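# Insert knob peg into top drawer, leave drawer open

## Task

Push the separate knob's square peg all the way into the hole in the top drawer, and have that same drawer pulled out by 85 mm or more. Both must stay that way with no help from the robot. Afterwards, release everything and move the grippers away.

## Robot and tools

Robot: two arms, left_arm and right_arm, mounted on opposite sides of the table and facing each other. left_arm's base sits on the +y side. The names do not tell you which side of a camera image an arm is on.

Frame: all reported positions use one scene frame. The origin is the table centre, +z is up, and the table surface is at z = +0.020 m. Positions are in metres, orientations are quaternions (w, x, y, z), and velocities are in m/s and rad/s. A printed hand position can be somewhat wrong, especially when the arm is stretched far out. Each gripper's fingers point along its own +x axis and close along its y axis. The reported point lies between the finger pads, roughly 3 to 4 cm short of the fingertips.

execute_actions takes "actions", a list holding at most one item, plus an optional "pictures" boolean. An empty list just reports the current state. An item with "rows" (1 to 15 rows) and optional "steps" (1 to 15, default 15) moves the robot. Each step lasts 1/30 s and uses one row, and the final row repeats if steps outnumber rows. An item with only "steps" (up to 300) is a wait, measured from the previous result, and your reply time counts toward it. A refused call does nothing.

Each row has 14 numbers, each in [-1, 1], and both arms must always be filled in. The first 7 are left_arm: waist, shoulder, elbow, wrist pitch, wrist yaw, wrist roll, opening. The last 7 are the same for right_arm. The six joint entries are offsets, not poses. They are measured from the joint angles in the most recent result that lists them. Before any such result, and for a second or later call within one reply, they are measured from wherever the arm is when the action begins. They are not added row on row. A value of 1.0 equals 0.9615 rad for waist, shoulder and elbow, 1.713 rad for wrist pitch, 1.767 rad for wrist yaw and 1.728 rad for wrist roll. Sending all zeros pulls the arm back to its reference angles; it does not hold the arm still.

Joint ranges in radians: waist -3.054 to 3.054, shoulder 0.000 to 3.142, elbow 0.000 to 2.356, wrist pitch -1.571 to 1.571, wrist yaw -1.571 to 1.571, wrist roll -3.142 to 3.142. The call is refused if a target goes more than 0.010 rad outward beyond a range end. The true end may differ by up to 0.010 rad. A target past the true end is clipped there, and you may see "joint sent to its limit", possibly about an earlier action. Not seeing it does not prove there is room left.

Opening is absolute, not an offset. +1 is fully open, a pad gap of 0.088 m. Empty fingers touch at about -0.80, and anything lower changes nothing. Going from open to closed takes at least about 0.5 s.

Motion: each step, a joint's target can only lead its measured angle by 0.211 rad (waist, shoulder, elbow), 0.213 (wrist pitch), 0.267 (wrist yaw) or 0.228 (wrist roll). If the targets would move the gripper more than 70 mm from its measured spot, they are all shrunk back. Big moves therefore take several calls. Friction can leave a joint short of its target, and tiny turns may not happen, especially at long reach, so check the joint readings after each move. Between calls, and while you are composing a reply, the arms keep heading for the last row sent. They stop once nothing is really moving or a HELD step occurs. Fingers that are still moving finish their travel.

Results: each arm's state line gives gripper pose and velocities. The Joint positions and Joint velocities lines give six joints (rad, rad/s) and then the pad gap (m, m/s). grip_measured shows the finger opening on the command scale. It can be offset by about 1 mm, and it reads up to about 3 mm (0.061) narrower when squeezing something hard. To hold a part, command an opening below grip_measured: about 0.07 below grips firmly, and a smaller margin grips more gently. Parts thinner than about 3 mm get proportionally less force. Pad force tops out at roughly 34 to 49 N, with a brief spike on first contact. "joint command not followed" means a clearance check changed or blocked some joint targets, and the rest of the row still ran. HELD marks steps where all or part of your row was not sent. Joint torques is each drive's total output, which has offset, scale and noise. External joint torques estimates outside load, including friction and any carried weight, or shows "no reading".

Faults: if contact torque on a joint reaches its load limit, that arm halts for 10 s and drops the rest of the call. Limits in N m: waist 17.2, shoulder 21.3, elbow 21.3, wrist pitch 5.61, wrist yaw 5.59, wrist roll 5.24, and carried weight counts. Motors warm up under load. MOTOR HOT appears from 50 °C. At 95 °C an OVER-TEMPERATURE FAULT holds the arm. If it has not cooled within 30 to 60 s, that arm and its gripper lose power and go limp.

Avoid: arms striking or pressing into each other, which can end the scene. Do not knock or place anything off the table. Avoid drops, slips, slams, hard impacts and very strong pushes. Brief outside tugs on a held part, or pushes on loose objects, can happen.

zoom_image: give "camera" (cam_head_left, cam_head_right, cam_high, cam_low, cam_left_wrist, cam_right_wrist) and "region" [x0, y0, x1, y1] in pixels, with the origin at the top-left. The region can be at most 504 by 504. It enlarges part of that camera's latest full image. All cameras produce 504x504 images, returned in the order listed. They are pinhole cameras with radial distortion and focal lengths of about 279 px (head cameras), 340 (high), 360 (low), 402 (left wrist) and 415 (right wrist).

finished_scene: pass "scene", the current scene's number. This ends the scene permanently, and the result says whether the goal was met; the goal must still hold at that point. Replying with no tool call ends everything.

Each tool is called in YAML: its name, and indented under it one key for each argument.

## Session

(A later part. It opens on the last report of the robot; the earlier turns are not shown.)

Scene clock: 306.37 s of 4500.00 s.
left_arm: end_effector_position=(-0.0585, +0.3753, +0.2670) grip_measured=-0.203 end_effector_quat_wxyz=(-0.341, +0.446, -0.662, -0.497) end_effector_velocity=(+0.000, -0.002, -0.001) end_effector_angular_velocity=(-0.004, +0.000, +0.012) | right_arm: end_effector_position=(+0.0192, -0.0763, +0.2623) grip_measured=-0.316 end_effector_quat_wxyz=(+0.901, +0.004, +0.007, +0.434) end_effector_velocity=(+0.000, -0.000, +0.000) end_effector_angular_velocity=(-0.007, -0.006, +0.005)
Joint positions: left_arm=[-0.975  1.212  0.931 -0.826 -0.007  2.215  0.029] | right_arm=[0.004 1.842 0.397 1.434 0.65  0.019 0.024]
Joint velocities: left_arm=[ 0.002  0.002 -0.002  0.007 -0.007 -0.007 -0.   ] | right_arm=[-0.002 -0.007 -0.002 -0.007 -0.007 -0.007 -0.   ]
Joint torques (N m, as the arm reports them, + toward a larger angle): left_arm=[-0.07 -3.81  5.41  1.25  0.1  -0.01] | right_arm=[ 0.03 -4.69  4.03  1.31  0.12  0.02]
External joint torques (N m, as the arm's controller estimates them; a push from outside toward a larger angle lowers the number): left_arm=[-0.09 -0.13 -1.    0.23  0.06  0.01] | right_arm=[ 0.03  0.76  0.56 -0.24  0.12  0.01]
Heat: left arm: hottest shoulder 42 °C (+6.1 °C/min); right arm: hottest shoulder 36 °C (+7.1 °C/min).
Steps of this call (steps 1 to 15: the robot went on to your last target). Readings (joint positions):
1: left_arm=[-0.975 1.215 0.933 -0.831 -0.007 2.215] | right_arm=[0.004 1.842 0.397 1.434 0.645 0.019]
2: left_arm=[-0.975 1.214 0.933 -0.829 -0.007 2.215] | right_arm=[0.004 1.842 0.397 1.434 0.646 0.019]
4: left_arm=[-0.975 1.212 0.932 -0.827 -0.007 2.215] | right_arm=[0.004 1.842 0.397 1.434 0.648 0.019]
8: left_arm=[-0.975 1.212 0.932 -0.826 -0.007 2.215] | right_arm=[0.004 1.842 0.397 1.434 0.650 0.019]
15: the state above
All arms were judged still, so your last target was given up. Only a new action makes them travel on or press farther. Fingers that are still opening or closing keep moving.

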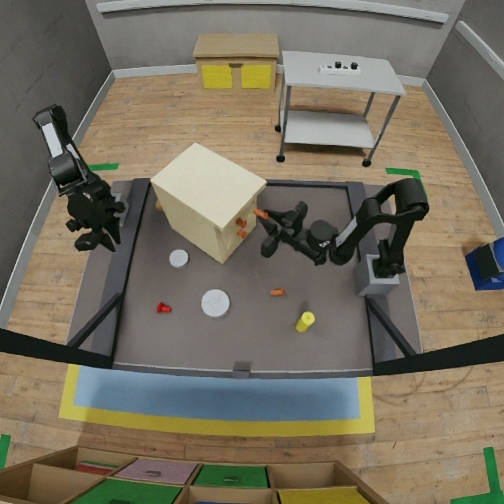

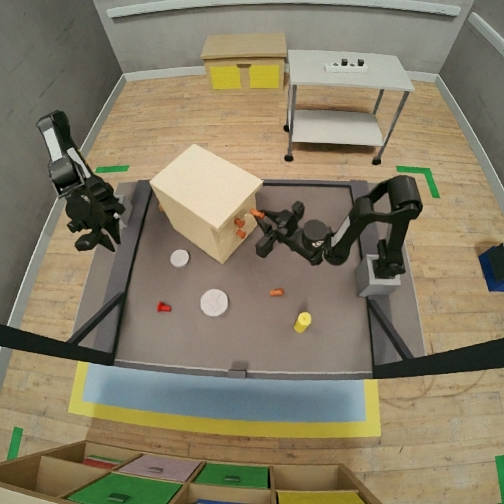

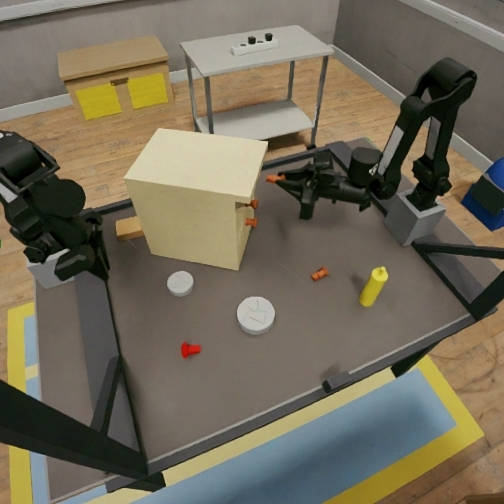

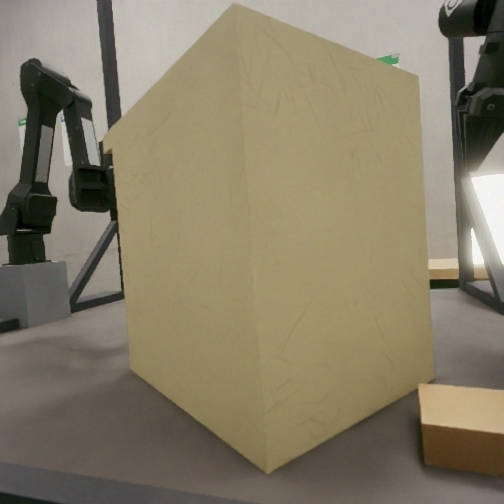

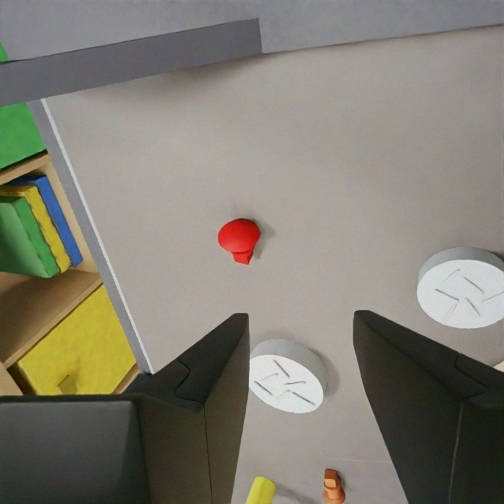

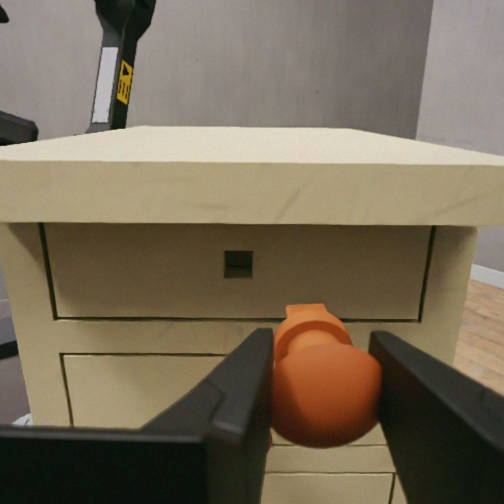

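execute_actions:
  actions:
    - {"rows":[[0,0,0,0,0,0,-0.2,-0.01,0.12,0.12,0.01,-0.005,0,-0.44]]}
  pictures: false

execute_actions:
  actions:
    - {"rows":[[0,0,0,0,0,0,-0.2,-0.03,0.07,0.113,0,-0.017,0.015,-0.44]]}

zoom_image:
  camera: "cam_right_wrist"
  region: [230,240,400,380]

Scene clock: 316.13 s of 4500.00 s.
left_arm: end_effector_position=(-0.0585, +0.3753, +0.2670) grip_measured=-0.203 end_effector_quat_wxyz=(-0.341, +0.446, -0.662, -0.497) end_effector_velocity=(-0.002, +0.001, +0.002) end_effector_angular_velocity=(+0.001, +0.016, +0.001) | right_arm: end_effector_position=(+0.0216, -0.0496, +0.2552) grip_measured=-0.316 end_effector_quat_wxyz=(+0.901, +0.009, +0.004, +0.434) end_effector_velocity=(+0.000, +0.001, +0.003) end_effector_angular_velocity=(+0.008, -0.006, +0.005)
Joint positions: left_arm=[-0.975  1.212  0.931 -0.826 -0.007  2.215  0.029] | right_arm=[-0.003  1.95   0.504  1.446  0.644  0.019  0.024]
Joint velocities: left_arm=[-0.002 -0.007 -0.002  0.007  0.007 -0.007 -0.   ] | right_arm=[-0.002 -0.002  0.002  0.007 -0.007 -0.007 -0.   ]
Joint torques (N m, as the arm reports them, + toward a larger angle): left_arm=[-0.06 -3.18  6.34  1.03  0.07 -0.05] | right_arm=[-0.32 -4.76  4.96  1.64 -0.09  0.02]
External joint torques (N m, as the arm's controller estimates them; a push from outside toward a larger angle lowers the number): left_arm=[-0.05  0.55 -0.02  0.05  0.02 -0.03] | right_arm=[-0.31  1.47  1.45  0.08 -0.1   0.01]
Heat: left arm: hottest shoulder 39 °C (+2.0 °C/min); right arm: hottest shoulder 35 °C (+6.0 °C/min).
Steps of this call (steps 1 to 90: nothing new was sent; then 6.27 s passed at rest; steps 91 to 105: all 15 steps of this action). Readings (joint positions):
91: left_arm=[-0.975 1.212 0.931 -0.826 -0.007 2.215] | right_arm=[0.003 1.854 0.407 1.437 0.651 0.019]
92: left_arm=[-0.975 1.212 0.931 -0.826 -0.007 2.215] | right_arm=[0.001 1.879 0.431 1.444 0.652 0.019]
94: left_arm=[-0.975 1.212 0.931 -0.826 -0.007 2.215] | right_arm=[-0.001 1.925 0.480 1.443 0.644 0.019]
98: left_arm=[-0.975 1.212 0.931 -0.826 -0.007 2.215] | right_arm=[-0.002 1.947 0.500 1.445 0.644 0.019]
105: the state above

Scene clock: 316.63 s of 4500.00 s.
left_arm: end_effector_position=(-0.0585, +0.3753, +0.2670) grip_measured=-0.203 end_effector_quat_wxyz=(-0.341, +0.446, -0.662, -0.497) end_effector_velocity=(+0.003, +0.001, -0.003) end_effector_angular_velocity=(+0.004, -0.012, +0.007) | right_arm: end_effector_position=(+0.0299, -0.0265, +0.2607) grip_measured=-0.316 end_effector_quat_wxyz=(+0.900, +0.036, -0.002, +0.435) end_effector_velocity=(-0.002, +0.001, -0.001) end_effector_angular_velocity=(-0.012, -0.006, +0.019)
Joint positions: left_arm=[-0.975  1.212  0.931 -0.826 -0.007  2.215  0.029] | right_arm=[-0.028  2.008  0.603  1.447  0.618  0.039  0.024]
Joint velocities: left_arm=[-0.002 -0.002 -0.007 -0.007 -0.007 -0.007 -0.   ] | right_arm=[-0.002 -0.002 -0.002 -0.007 -0.022 -0.007  0.   ]
Joint torques (N m, as the arm reports them, + toward a larger angle): left_arm=[ 0.02 -3.22  6.37  1.04  0.08 -0.03] | right_arm=[-0.31 -5.04  5.36  1.31 -0.18  0.19]
External joint torques (N m, as the arm's controller estimates them; a push from outside toward a larger angle lowers the number): left_arm=[ 0.03  0.48  0.    0.04  0.03 -0.01] | right_arm=[-0.33  1.74  1.69 -0.24 -0.16  0.18]
Heat: left arm: hottest shoulder 39 °C (+2.0 °C/min); right arm: hottest shoulder 34 °C (+5.1 °C/min).
Steps of this call (steps 1 to 15: all 15 steps of this action). Readings (joint positions):
1: left_arm=[-0.975 1.212 0.931 -0.826 -0.007 2.215] | right_arm=[-0.004 1.957 0.513 1.447 0.641 0.020]
2: left_arm=[-0.975 1.212 0.931 -0.826 -0.007 2.215] | right_arm=[-0.011 1.972 0.536 1.448 0.634 0.025]
4: left_arm=[-0.975 1.212 0.931 -0.826 -0.007 2.215] | right_arm=[-0.022 1.998 0.581 1.447 0.622 0.032]
8: left_arm=[-0.975 1.212 0.931 -0.826 -0.007 2.215] | right_arm=[-0.028 2.006 0.602 1.447 0.618 0.038]
15: the state above

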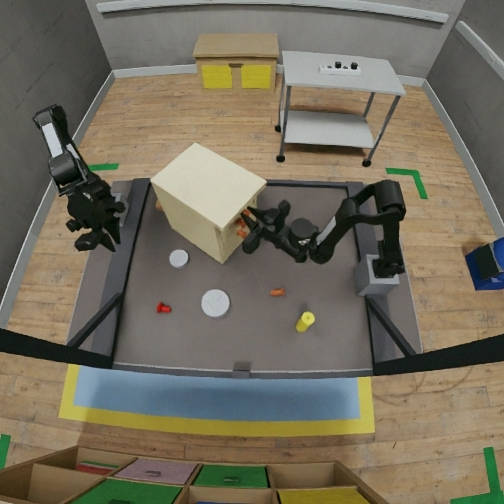

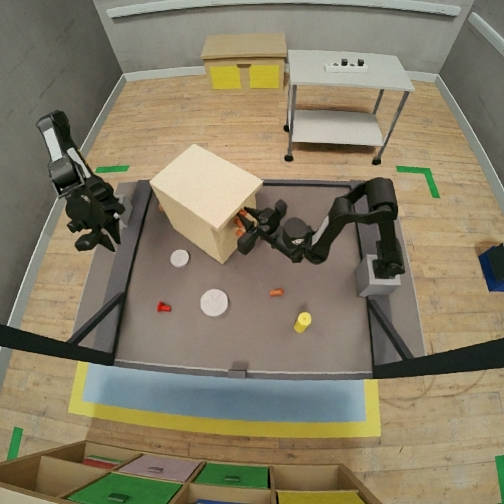

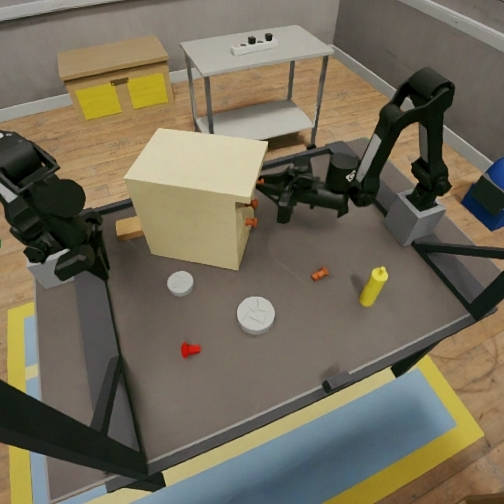

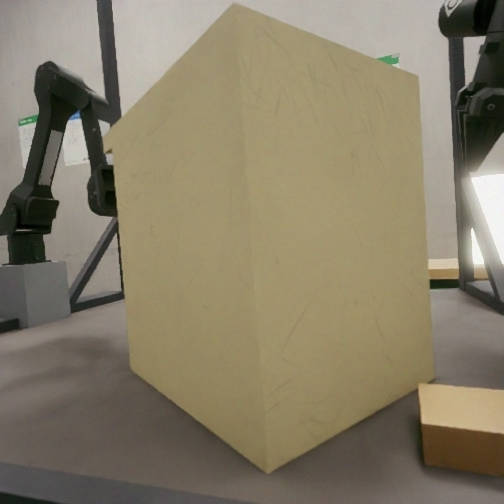

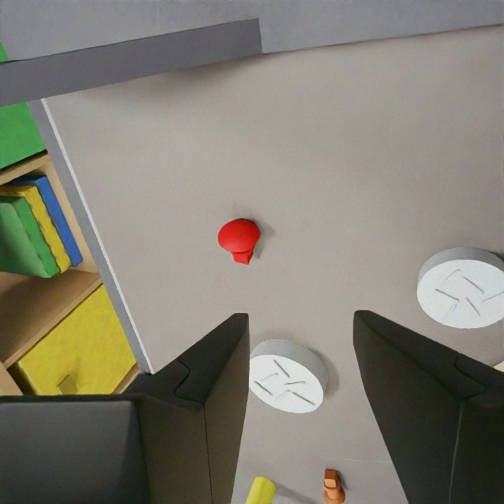

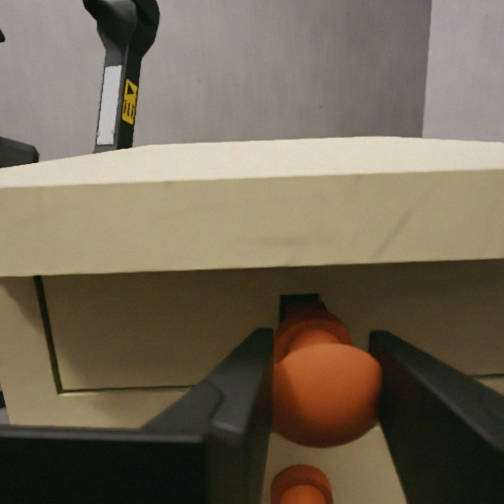

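Region (230, 240, 400, 380) of cam_right_wrist's 504x504 image, scaled by 2.965, with more detail than that image has; it fills the top 415 rows of this view, and the rest is white.

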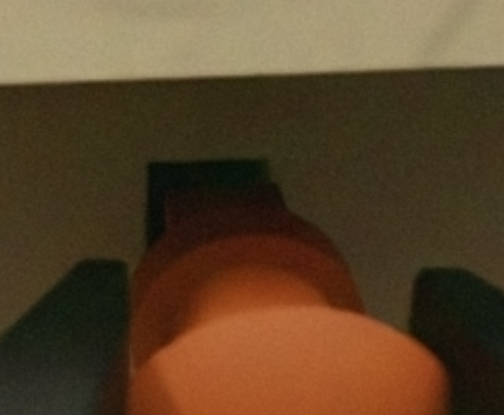

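execute_actions:
  actions:
    - {"rows":[[0,0,0,0,0,0,-0.2,-0.013,0.018,0.032,-0.008,-0.008,0.014,-0.44]]}

zoom_image:
  camera: "cam_right_wrist"
  region: [230,240,400,380]

Scene clock: 323.77 s of 4500.00 s.
left_arm: end_effector_position=(-0.0585, +0.3753, +0.2670) grip_measured=-0.203 end_effector_quat_wxyz=(-0.341, +0.446, -0.662, -0.497) end_effector_velocity=(+0.005, +0.002, -0.004) end_effector_angular_velocity=(+0.001, -0.031, +0.009) | right_arm: end_effector_position=(+0.0302, -0.0254, +0.2589) grip_measured=-0.316 end_effector_quat_wxyz=(+0.900, +0.040, +0.004, +0.435) end_effector_velocity=(+0.000, -0.000, -0.001) end_effector_angular_velocity=(-0.021, -0.017, +0.004)
Joint positions: left_arm=[-0.975  1.212  0.931 -0.826 -0.007  2.215  0.029] | right_arm=[-0.03   2.013  0.607  1.44   0.616  0.056  0.024]
Joint velocities: left_arm=[-0.007  0.002 -0.002 -0.022 -0.022 -0.007  0.   ] | right_arm=[-0.002 -0.002 -0.002 -0.007 -0.007 -0.022 -0.   ]
Joint torques (N m, as the arm reports them, + toward a larger angle): left_arm=[ 0.02 -3.15  6.39  1.07  0.06 -0.05] | right_arm=[-1.09 -4.67  7.37  0.9  -0.56  0.2 ]
External joint torques (N m, as the arm's controller estimates them; a push from outside toward a larger angle lowers the number): left_arm=[ 0.03  0.56  0.    0.06  0.01 -0.02] | right_arm=[-1.05  2.14  3.69 -0.66 -0.55  0.19]
Heat: left arm: hottest shoulder 37 °C (-1.0 °C/min); right arm: hottest shoulder 34 °C (+5.0 °C/min).
Steps of this call (steps 1 to 15: the robot went on to your last target; steps 16 to 90: nothing new was sent; then 3.63 s passed at rest; steps 91 to 105: all 15 steps of this action). Readings (joint positions):
91: left_arm=[-0.975 1.212 0.931 -0.826 -0.007 2.215] | right_arm=[-0.029 2.009 0.604 1.447 0.617 0.042]
92: left_arm=[-0.975 1.212 0.931 -0.826 -0.007 2.215] | right_arm=[-0.030 2.011 0.607 1.445 0.617 0.047]
94: left_arm=[-0.975 1.212 0.931 -0.826 -0.007 2.215] | right_arm=[-0.030 2.012 0.607 1.442 0.617 0.052]
98: left_arm=[-0.975 1.212 0.931 -0.826 -0.007 2.215] | right_arm=[-0.030 2.013 0.607 1.440 0.616 0.056]
105: the state above

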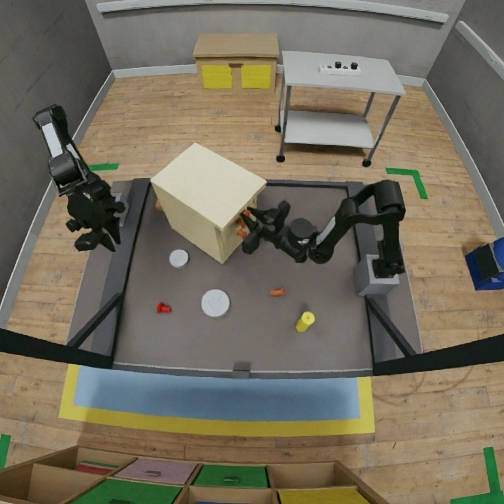

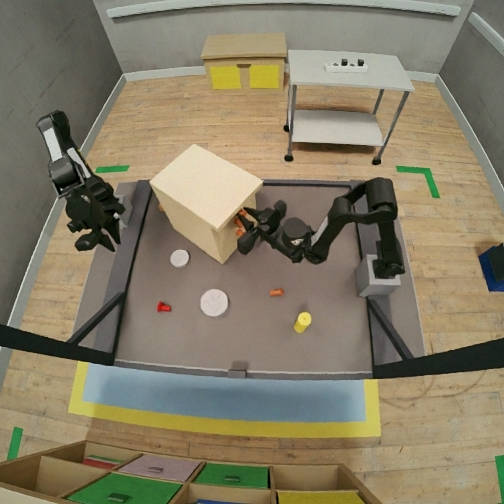

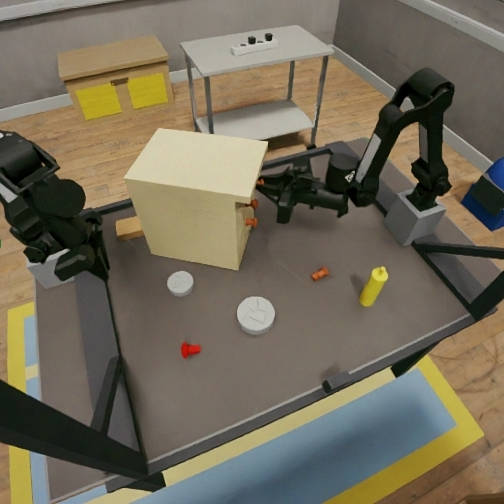

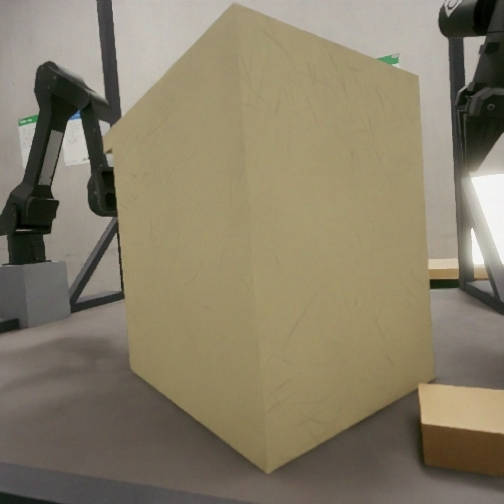

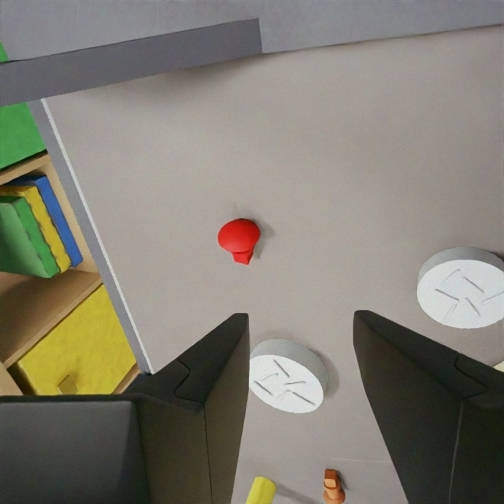

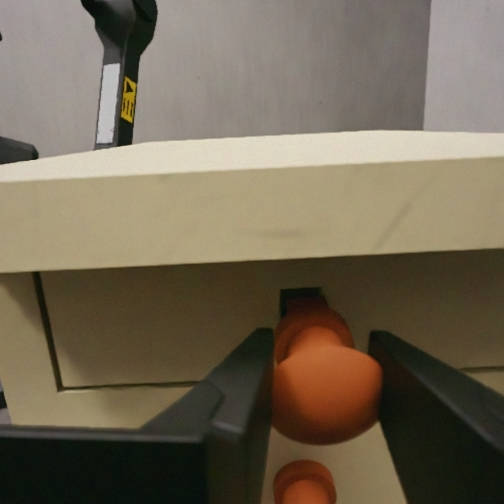

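Region (230, 240, 400, 380) of cam_right_wrist's 504x504 image, scaled by 2.965, with more detail than that image has; it fills the top 415 rows of this view, and the rest is white.

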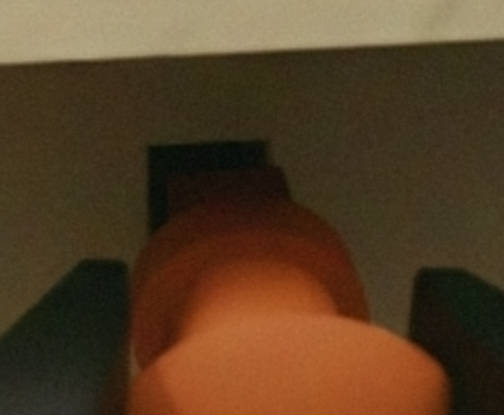

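execute_actions:
  actions:
    - {"rows":[[0,0,0,0,0,0,-0.2,0.008,0,-0.008,0,0,0,-0.44],[0,0,0,0,0,0,-0.2,0.008,0,-0.008,0,0,0,-0.44],[0,0,0,0,0,0,-0.2,0.008,0,-0.008,0,0,0,-0.44],[0,0,0,0,0,0,-0.2,0.008,0,-0.008,0,0,0,-0.44],[0,0,0,0,0,0,-0.2,0.008,0,-0.008,0.011,0,0,-0.44]]}

zoom_image:
  camera: "cam_right_wrist"
  region: [230,240,400,380]

Scene clock: 334.73 s of 4500.00 s.
left_arm: end_effector_position=(-0.0585, +0.3753, +0.2670) grip_measured=-0.203 end_effector_quat_wxyz=(-0.341, +0.446, -0.662, -0.497) end_effector_velocity=(+0.003, +0.004, -0.002) end_effector_angular_velocity=(+0.020, -0.013, +0.001) | right_arm: end_effector_position=(+0.0285, -0.0260, +0.2606) grip_measured=-0.316 end_effector_quat_wxyz=(+0.899, +0.045, +0.002, +0.436) end_effector_velocity=(-0.002, +0.001, +0.002) end_effector_angular_velocity=(+0.003, -0.007, +0.019)
Joint positions: left_arm=[-0.975  1.212  0.931 -0.826 -0.007  2.215  0.029] | right_arm=[-0.025  2.013  0.604  1.453  0.619  0.057  0.024]
Joint velocities: left_arm=[-0.002 -0.002 -0.002 -0.022  0.007 -0.007 -0.   ] | right_arm=[-0.002 -0.002 -0.002  0.007 -0.022 -0.007 -0.   ]
Joint torques (N m, as the arm reports them, + toward a larger angle): left_arm=[ 0.06 -3.13  6.48  0.98  0.1  -0.04] | right_arm=[ 0.27 -5.93  3.62  1.63 -0.11  0.01]
External joint torques (N m, as the arm's controller estimates them; a push from outside toward a larger angle lowers the number): left_arm=[ 0.05  0.58  0.14  0.    0.06 -0.02] | right_arm=[ 0.3   0.85 -0.02  0.09 -0.1   0.01]
Heat: left arm: hottest shoulder 34 °C (-6.1 °C/min); right arm: hottest shoulder 33 °C (+3.0 °C/min).
Steps of this call (steps 1 to 15: the robot went on to your last target; steps 16 to 90: nothing new was sent; then 7.47 s passed at rest; steps 91 to 105: all 15 steps of this action). Readings (joint positions):
91: left_arm=[-0.975 1.212 0.931 -0.826 -0.007 2.215] | right_arm=[-0.029 2.013 0.606 1.440 0.617 0.057]
92: left_arm=[-0.975 1.212 0.931 -0.826 -0.007 2.215] | right_arm=[-0.028 2.013 0.605 1.440 0.618 0.057]
94: left_arm=[-0.975 1.212 0.931 -0.826 -0.007 2.215] | right_arm=[-0.028 2.013 0.604 1.440 0.619 0.057]
98: left_arm=[-0.975 1.212 0.931 -0.826 -0.007 2.215] | right_arm=[-0.027 2.013 0.604 1.450 0.619 0.057]
105: the state above

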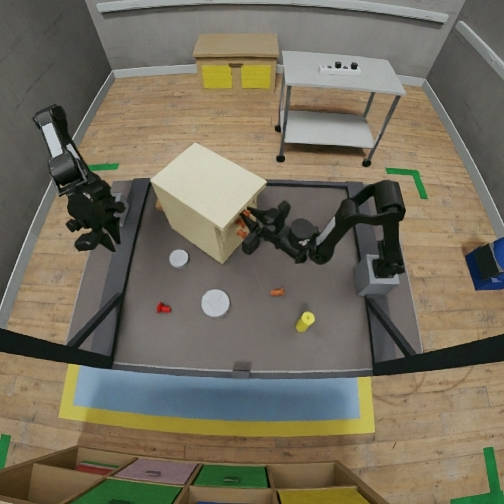

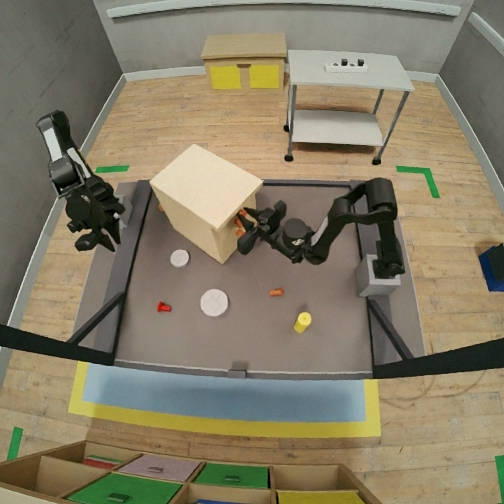

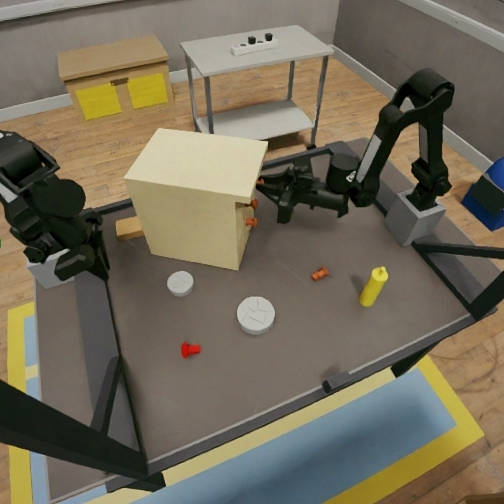

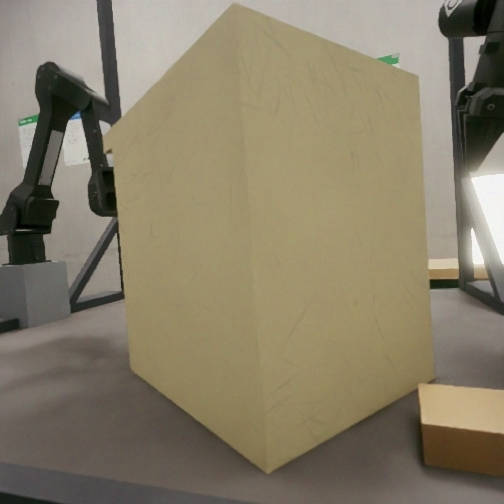

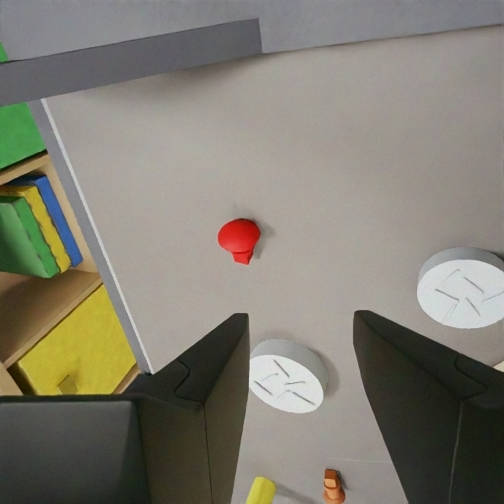

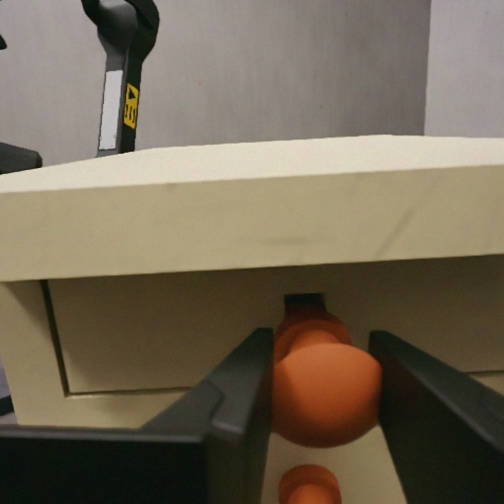

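Region (230, 240, 400, 380) of cam_right_wrist's 504x504 image, scaled by 2.965, with more detail than that image has; it fills the top 415 rows of this view, and the rest is white.

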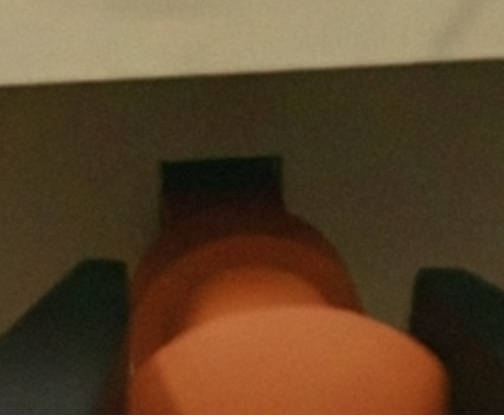

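execute_actions:
  actions:
    - {"rows":[[0,0,0,0,0,0,-0.2,0,0,0,0.007,0,0,-0.44]]}
  pictures: false

execute_actions:
  actions:
    - {"rows":[[0,0,0,0,0,0,-0.2,-0.006,0,0.016,0,0,0,-0.44]]}

zoom_image:
  camera: "cam_right_wrist"
  region: [230,240,400,380]

Scene clock: 343.53 s of 4500.00 s.
left_arm: end_effector_position=(-0.0585, +0.3753, +0.2670) grip_measured=-0.203 end_effector_quat_wxyz=(-0.341, +0.446, -0.662, -0.497) end_effector_velocity=(+0.002, +0.001, -0.001) end_effector_angular_velocity=(+0.007, -0.004, +0.020) | right_arm: end_effector_position=(+0.0285, -0.0260, +0.2620) grip_measured=-0.316 end_effector_quat_wxyz=(+0.899, +0.048, -0.000, +0.436) end_effector_velocity=(+0.000, -0.000, -0.001) end_effector_angular_velocity=(-0.021, -0.017, +0.004)
Joint positions: left_arm=[-0.975  1.212  0.931 -0.826 -0.007  2.215  0.029] | right_arm=[-0.025  2.013  0.604  1.461  0.619  0.057  0.024]
Joint velocities: left_arm=[-0.002 -0.002 -0.002 -0.007 -0.007 -0.022 -0.   ] | right_arm=[-0.002 -0.002 -0.002 -0.007 -0.007 -0.022 -0.   ]
Joint torques (N m, as the arm reports them, + toward a larger angle): left_arm=[-0.07 -3.13  6.38  1.06  0.09 -0.01] | right_arm=[-0.01 -5.9   4.1   1.63 -0.01  0.02]
External joint torques (N m, as the arm's controller estimates them; a push from outside toward a larger angle lowers the number): left_arm=[-0.07  0.54  0.05  0.07  0.05  0.02] | right_arm=[-0.02  0.92  0.42  0.07  0.01  0.01]
Heat: left arm: hottest shoulder 33 °C (-8.1 °C/min); right arm: hottest shoulder 33 °C (+1.0 °C/min).
Steps of this call (steps 1 to 15: the robot went on to your last target; steps 16 to 90: nothing new was sent; then 5.30 s passed at rest; steps 91 to 105: all 15 steps of this action). Readings (joint positions):
91: left_arm=[-0.975 1.212 0.931 -0.826 -0.007 2.215] | right_arm=[-0.025 2.013 0.604 1.455 0.619 0.057]
92: left_arm=[-0.975 1.212 0.931 -0.826 -0.007 2.215] | right_arm=[-0.025 2.013 0.604 1.457 0.619 0.057]
94: left_arm=[-0.975 1.212 0.931 -0.826 -0.007 2.215] | right_arm=[-0.025 2.013 0.604 1.460 0.619 0.057]
98: left_arm=[-0.975 1.212 0.931 -0.826 -0.007 2.215] | right_arm=[-0.025 2.013 0.604 1.460 0.619 0.057]
105: the state above

Scene clock: 344.03 s of 4500.00 s.
left_arm: end_effector_position=(-0.0585, +0.3753, +0.2670) grip_measured=-0.203 end_effector_quat_wxyz=(-0.341, +0.446, -0.662, -0.497) end_effector_velocity=(+0.003, -0.001, -0.001) end_effector_angular_velocity=(-0.010, -0.015, +0.014) | right_arm: end_effector_position=(+0.0294, -0.0252, +0.2634) grip_measured=-0.316 end_effector_quat_wxyz=(+0.899, +0.051, -0.001, +0.435) end_effector_velocity=(-0.002, +0.001, -0.004) end_effector_angular_velocity=(-0.036, -0.017, +0.018)
Joint positions: left_arm=[-0.975  1.212  0.931 -0.826 -0.007  2.215  0.029] | right_arm=[-0.027  2.013  0.609  1.461  0.619  0.057  0.024]
Joint velocities: left_arm=[-0.002 -0.002 -0.002 -0.007 -0.022 -0.007  0.   ] | right_arm=[-0.002 -0.002 -0.002 -0.022 -0.022 -0.022 -0.   ]
Joint torques (N m, as the arm reports them, + toward a larger angle): left_arm=[-0.01 -3.2   6.43  1.03  0.04 -0.01] | right_arm=[-0.38 -5.94  5.36  1.34 -0.01  0.02]
External joint torques (N m, as the arm's controller estimates them; a push from outside toward a larger angle lowers the number): left_arm=[-0.02  0.51  0.03  0.02  0.    0.02] | right_arm=[-0.39  0.82  1.71 -0.19  0.01  0.02]
Heat: left arm: hottest shoulder 33 °C (-8.0 °C/min); right arm: hottest shoulder 33 °C (+1.0 °C/min).
Steps of this call (steps 1 to 15: all 15 steps of this action). Readings (joint positions):
1: left_arm=[-0.975 1.212 0.931 -0.826 -0.007 2.215] | right_arm=[-0.025 2.013 0.604 1.461 0.619 0.057]
2: left_arm=[-0.975 1.212 0.931 -0.826 -0.007 2.215] | right_arm=[-0.025 2.013 0.604 1.461 0.619 0.057]
4: left_arm=[-0.975 1.212 0.931 -0.826 -0.007 2.215] | right_arm=[-0.026 2.013 0.607 1.461 0.619 0.057]
8: left_arm=[-0.975 1.212 0.931 -0.826 -0.007 2.215] | right_arm=[-0.027 2.013 0.609 1.461 0.619 0.057]
15: the state above

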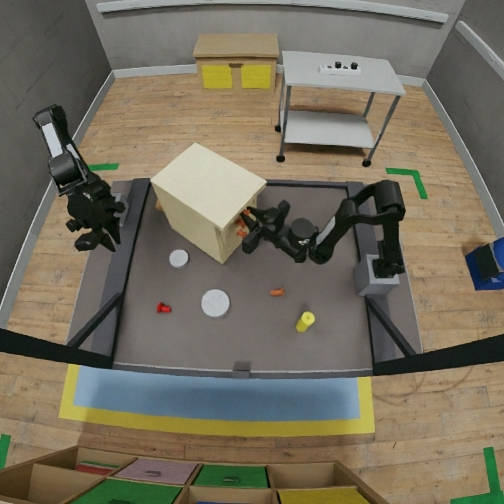

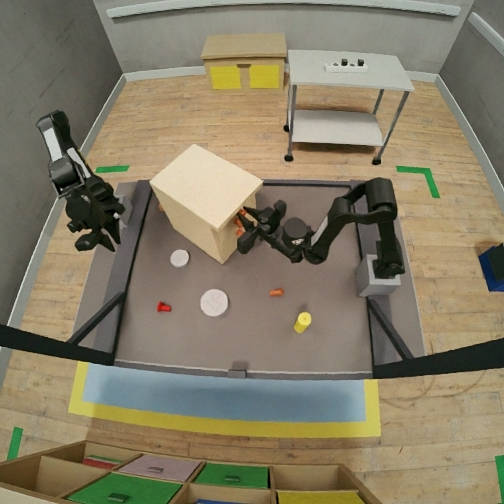

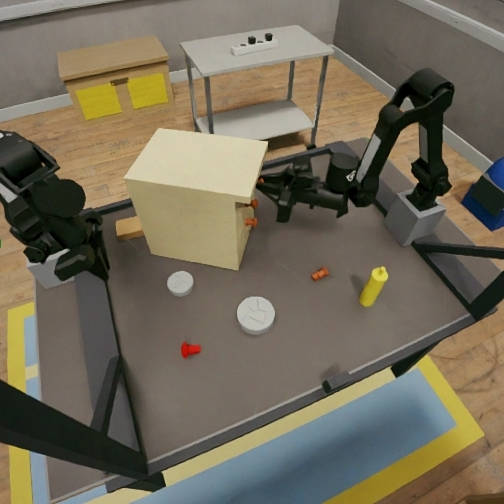

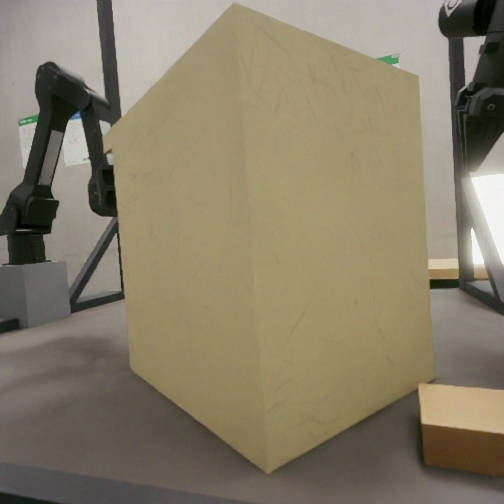

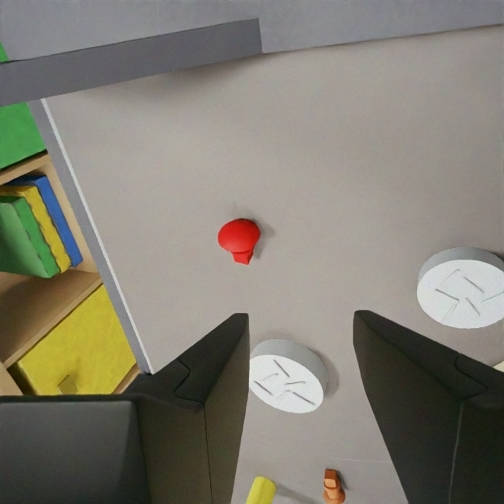

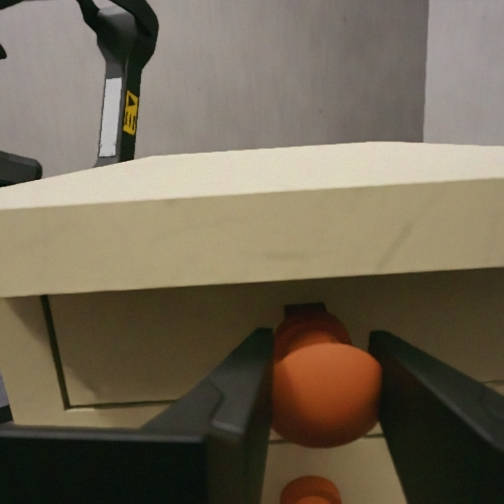

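Region (230, 240, 400, 380) of cam_right_wrist's 504x504 image, scaled by 2.965, with more detail than that image has; it fills the top 415 rows of this view, and the rest is white.

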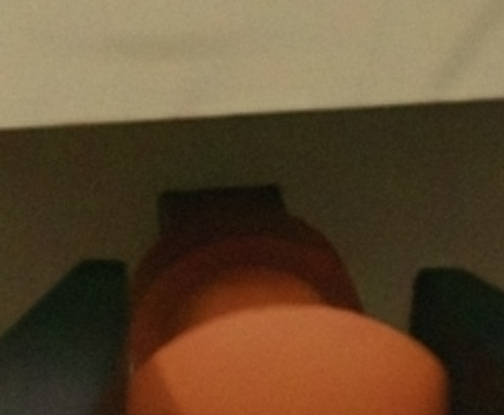

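execute_actions:
  actions:
    - {"rows":[[0,0,0,0,0,0,-0.2,0,0,0,-0.0052,0,0,-0.44]]}
  pictures: false

execute_actions:
  actions:
    - {"rows":[[0,0,0,0,0,0,-0.2,-0.009,0.013,0.024,-0.003,-0.004,0,-0.44]]}

zoom_image:
  camera: "cam_right_wrist"
  region: [230,240,400,380]

Scene clock: 352.47 s of 4500.00 s.
left_arm: end_effector_position=(-0.0585, +0.3753, +0.2670) grip_measured=-0.203 end_effector_quat_wxyz=(-0.341, +0.446, -0.662, -0.497) end_effector_velocity=(+0.001, +0.000, +0.001) end_effector_angular_velocity=(-0.001, -0.004, +0.007) | right_arm: end_effector_position=(+0.0294, -0.0251, +0.2621) grip_measured=-0.316 end_effector_quat_wxyz=(+0.899, +0.048, +0.000, +0.435) end_effector_velocity=(+0.000, -0.000, +0.001) end_effector_angular_velocity=(-0.025, -0.029, +0.003)
Joint positions: left_arm=[-0.975  1.212  0.931 -0.826 -0.007  2.215  0.029] | right_arm=[-0.027  2.013  0.609  1.454  0.619  0.057  0.024]
Joint velocities: left_arm=[-0.002 -0.002  0.002 -0.007 -0.007 -0.007 -0.   ] | right_arm=[-0.002 -0.007 -0.002 -0.007 -0.007 -0.037 -0.   ]
Joint torques (N m, as the arm reports them, + toward a larger angle): left_arm=[-0.08 -2.95  6.38  1.06  0.09 -0.06] | right_arm=[ 0.   -5.94  4.13  1.21 -0.01  0.02]
External joint torques (N m, as the arm's controller estimates them; a push from outside toward a larger angle lowers the number): left_arm=[-0.08  0.78 -0.03  0.06  0.05 -0.03] | right_arm=[-0.02  0.9   0.47 -0.35  0.    0.01]
Heat: left arm: hottest shoulder 32 °C (-9.1 °C/min); right arm: hottest shoulder 33 °C (-1.0 °C/min).
Steps of this call (steps 1 to 15: the robot went on to your last target; steps 16 to 90: nothing new was sent; then 4.93 s passed at rest; steps 91 to 105: all 15 steps of this action). Readings (joint positions):
91: left_arm=[-0.975 1.212 0.931 -0.826 -0.007 2.215] | right_arm=[-0.027 2.013 0.609 1.461 0.619 0.057]
92: left_arm=[-0.975 1.212 0.931 -0.826 -0.007 2.215] | right_arm=[-0.027 2.013 0.609 1.459 0.619 0.057]
94: left_arm=[-0.975 1.212 0.931 -0.826 -0.007 2.215] | right_arm=[-0.027 2.013 0.609 1.456 0.619 0.057]
98: left_arm=[-0.975 1.212 0.931 -0.826 -0.007 2.215] | right_arm=[-0.027 2.013 0.609 1.455 0.619 0.057]
105: the state above

Scene clock: 352.97 s of 4500.00 s.
left_arm: end_effector_position=(-0.0585, +0.3753, +0.2670) grip_measured=-0.203 end_effector_quat_wxyz=(-0.341, +0.446, -0.662, -0.497) end_effector_velocity=(+0.002, +0.001, -0.002) end_effector_angular_velocity=(+0.004, -0.012, +0.007) | right_arm: end_effector_position=(+0.0311, -0.0224, +0.2627) grip_measured=-0.316 end_effector_quat_wxyz=(+0.899, +0.049, -0.001, +0.434) end_effector_velocity=(+0.000, -0.000, +0.001) end_effector_angular_velocity=(-0.016, -0.017, +0.004)
Joint positions: left_arm=[-0.975  1.212  0.931 -0.826 -0.007  2.215  0.029] | right_arm=[-0.032  2.018  0.621  1.451  0.615  0.057  0.024]
Joint velocities: left_arm=[-0.002  0.002 -0.002 -0.007 -0.007 -0.007 -0.001] | right_arm=[-0.002 -0.007 -0.002 -0.007 -0.007 -0.022 -0.   ]
Joint torques (N m, as the arm reports them, + toward a larger angle): left_arm=[-0.06 -3.18  6.55  1.07  0.06 -0.09] | right_arm=[-0.35 -5.33  5.5   1.24 -0.17  0.02]
External joint torques (N m, as the arm's controller estimates them; a push from outside toward a larger angle lowers the number): left_arm=[-0.06  0.52  0.17  0.06  0.02 -0.06] | right_arm=[-0.37  1.59  1.78 -0.32 -0.15  0.01]
Heat: left arm: hottest shoulder 32 °C (-9.0 °C/min); right arm: hottest shoulder 33 °C (-1.0 °C/min).
Steps of this call (steps 1 to 15: all 15 steps of this action). Readings (joint positions):
1: left_arm=[-0.975 1.212 0.931 -0.826 -0.007 2.215] | right_arm=[-0.027 2.013 0.610 1.454 0.619 0.057]
2: left_arm=[-0.975 1.212 0.931 -0.826 -0.007 2.215] | right_arm=[-0.028 2.014 0.613 1.453 0.618 0.057]
4: left_arm=[-0.975 1.212 0.931 -0.826 -0.007 2.215] | right_arm=[-0.030 2.016 0.618 1.451 0.616 0.057]
8: left_arm=[-0.975 1.212 0.931 -0.826 -0.007 2.215] | right_arm=[-0.032 2.018 0.621 1.451 0.615 0.057]
15: the state above

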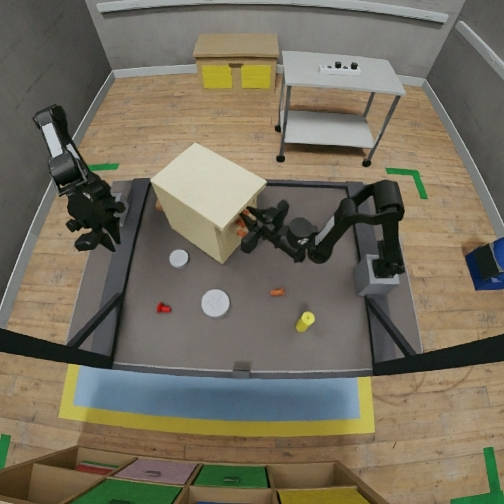

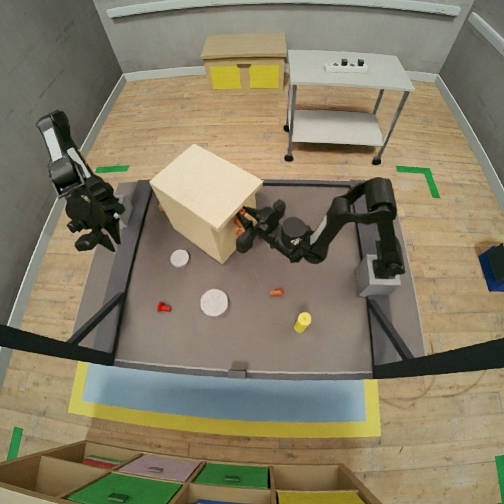

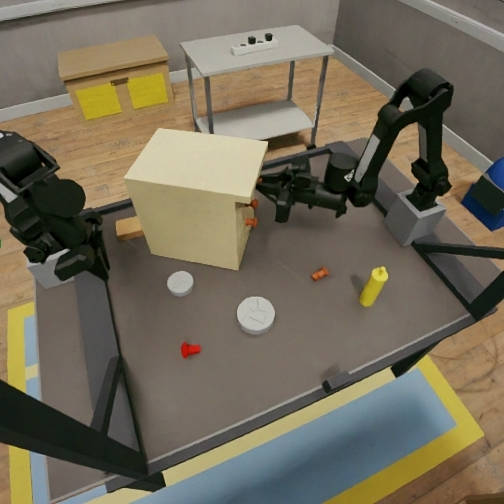

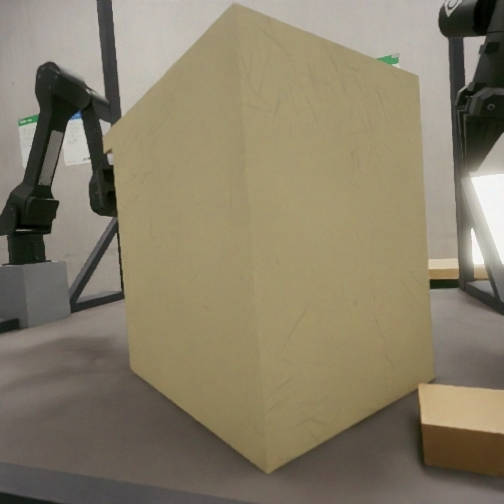

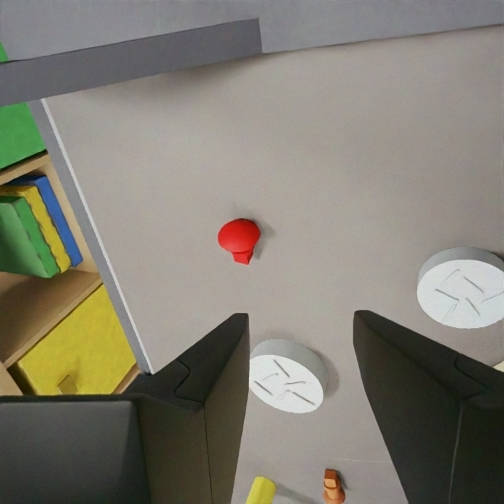

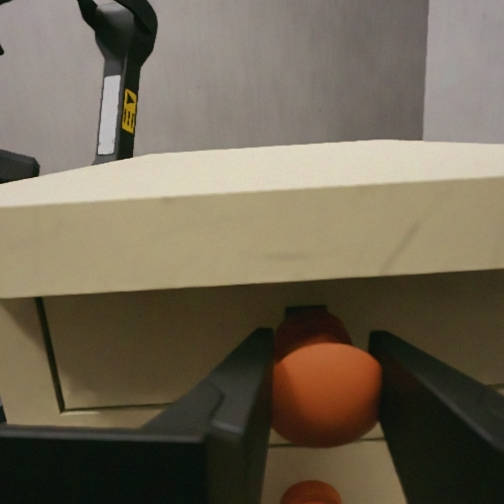

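Region (230, 240, 400, 380) of cam_right_wrist's 504x504 image, scaled by 2.965, with more detail than that image has; it fills the top 415 rows of this view, and the rest is white.

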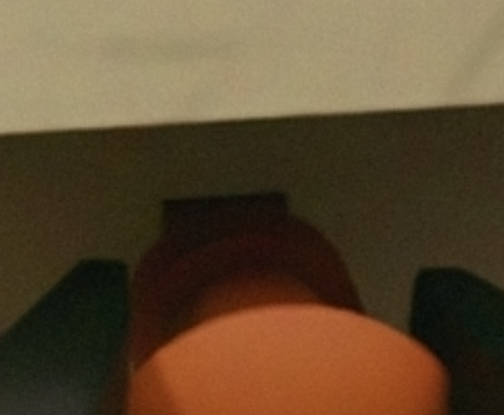

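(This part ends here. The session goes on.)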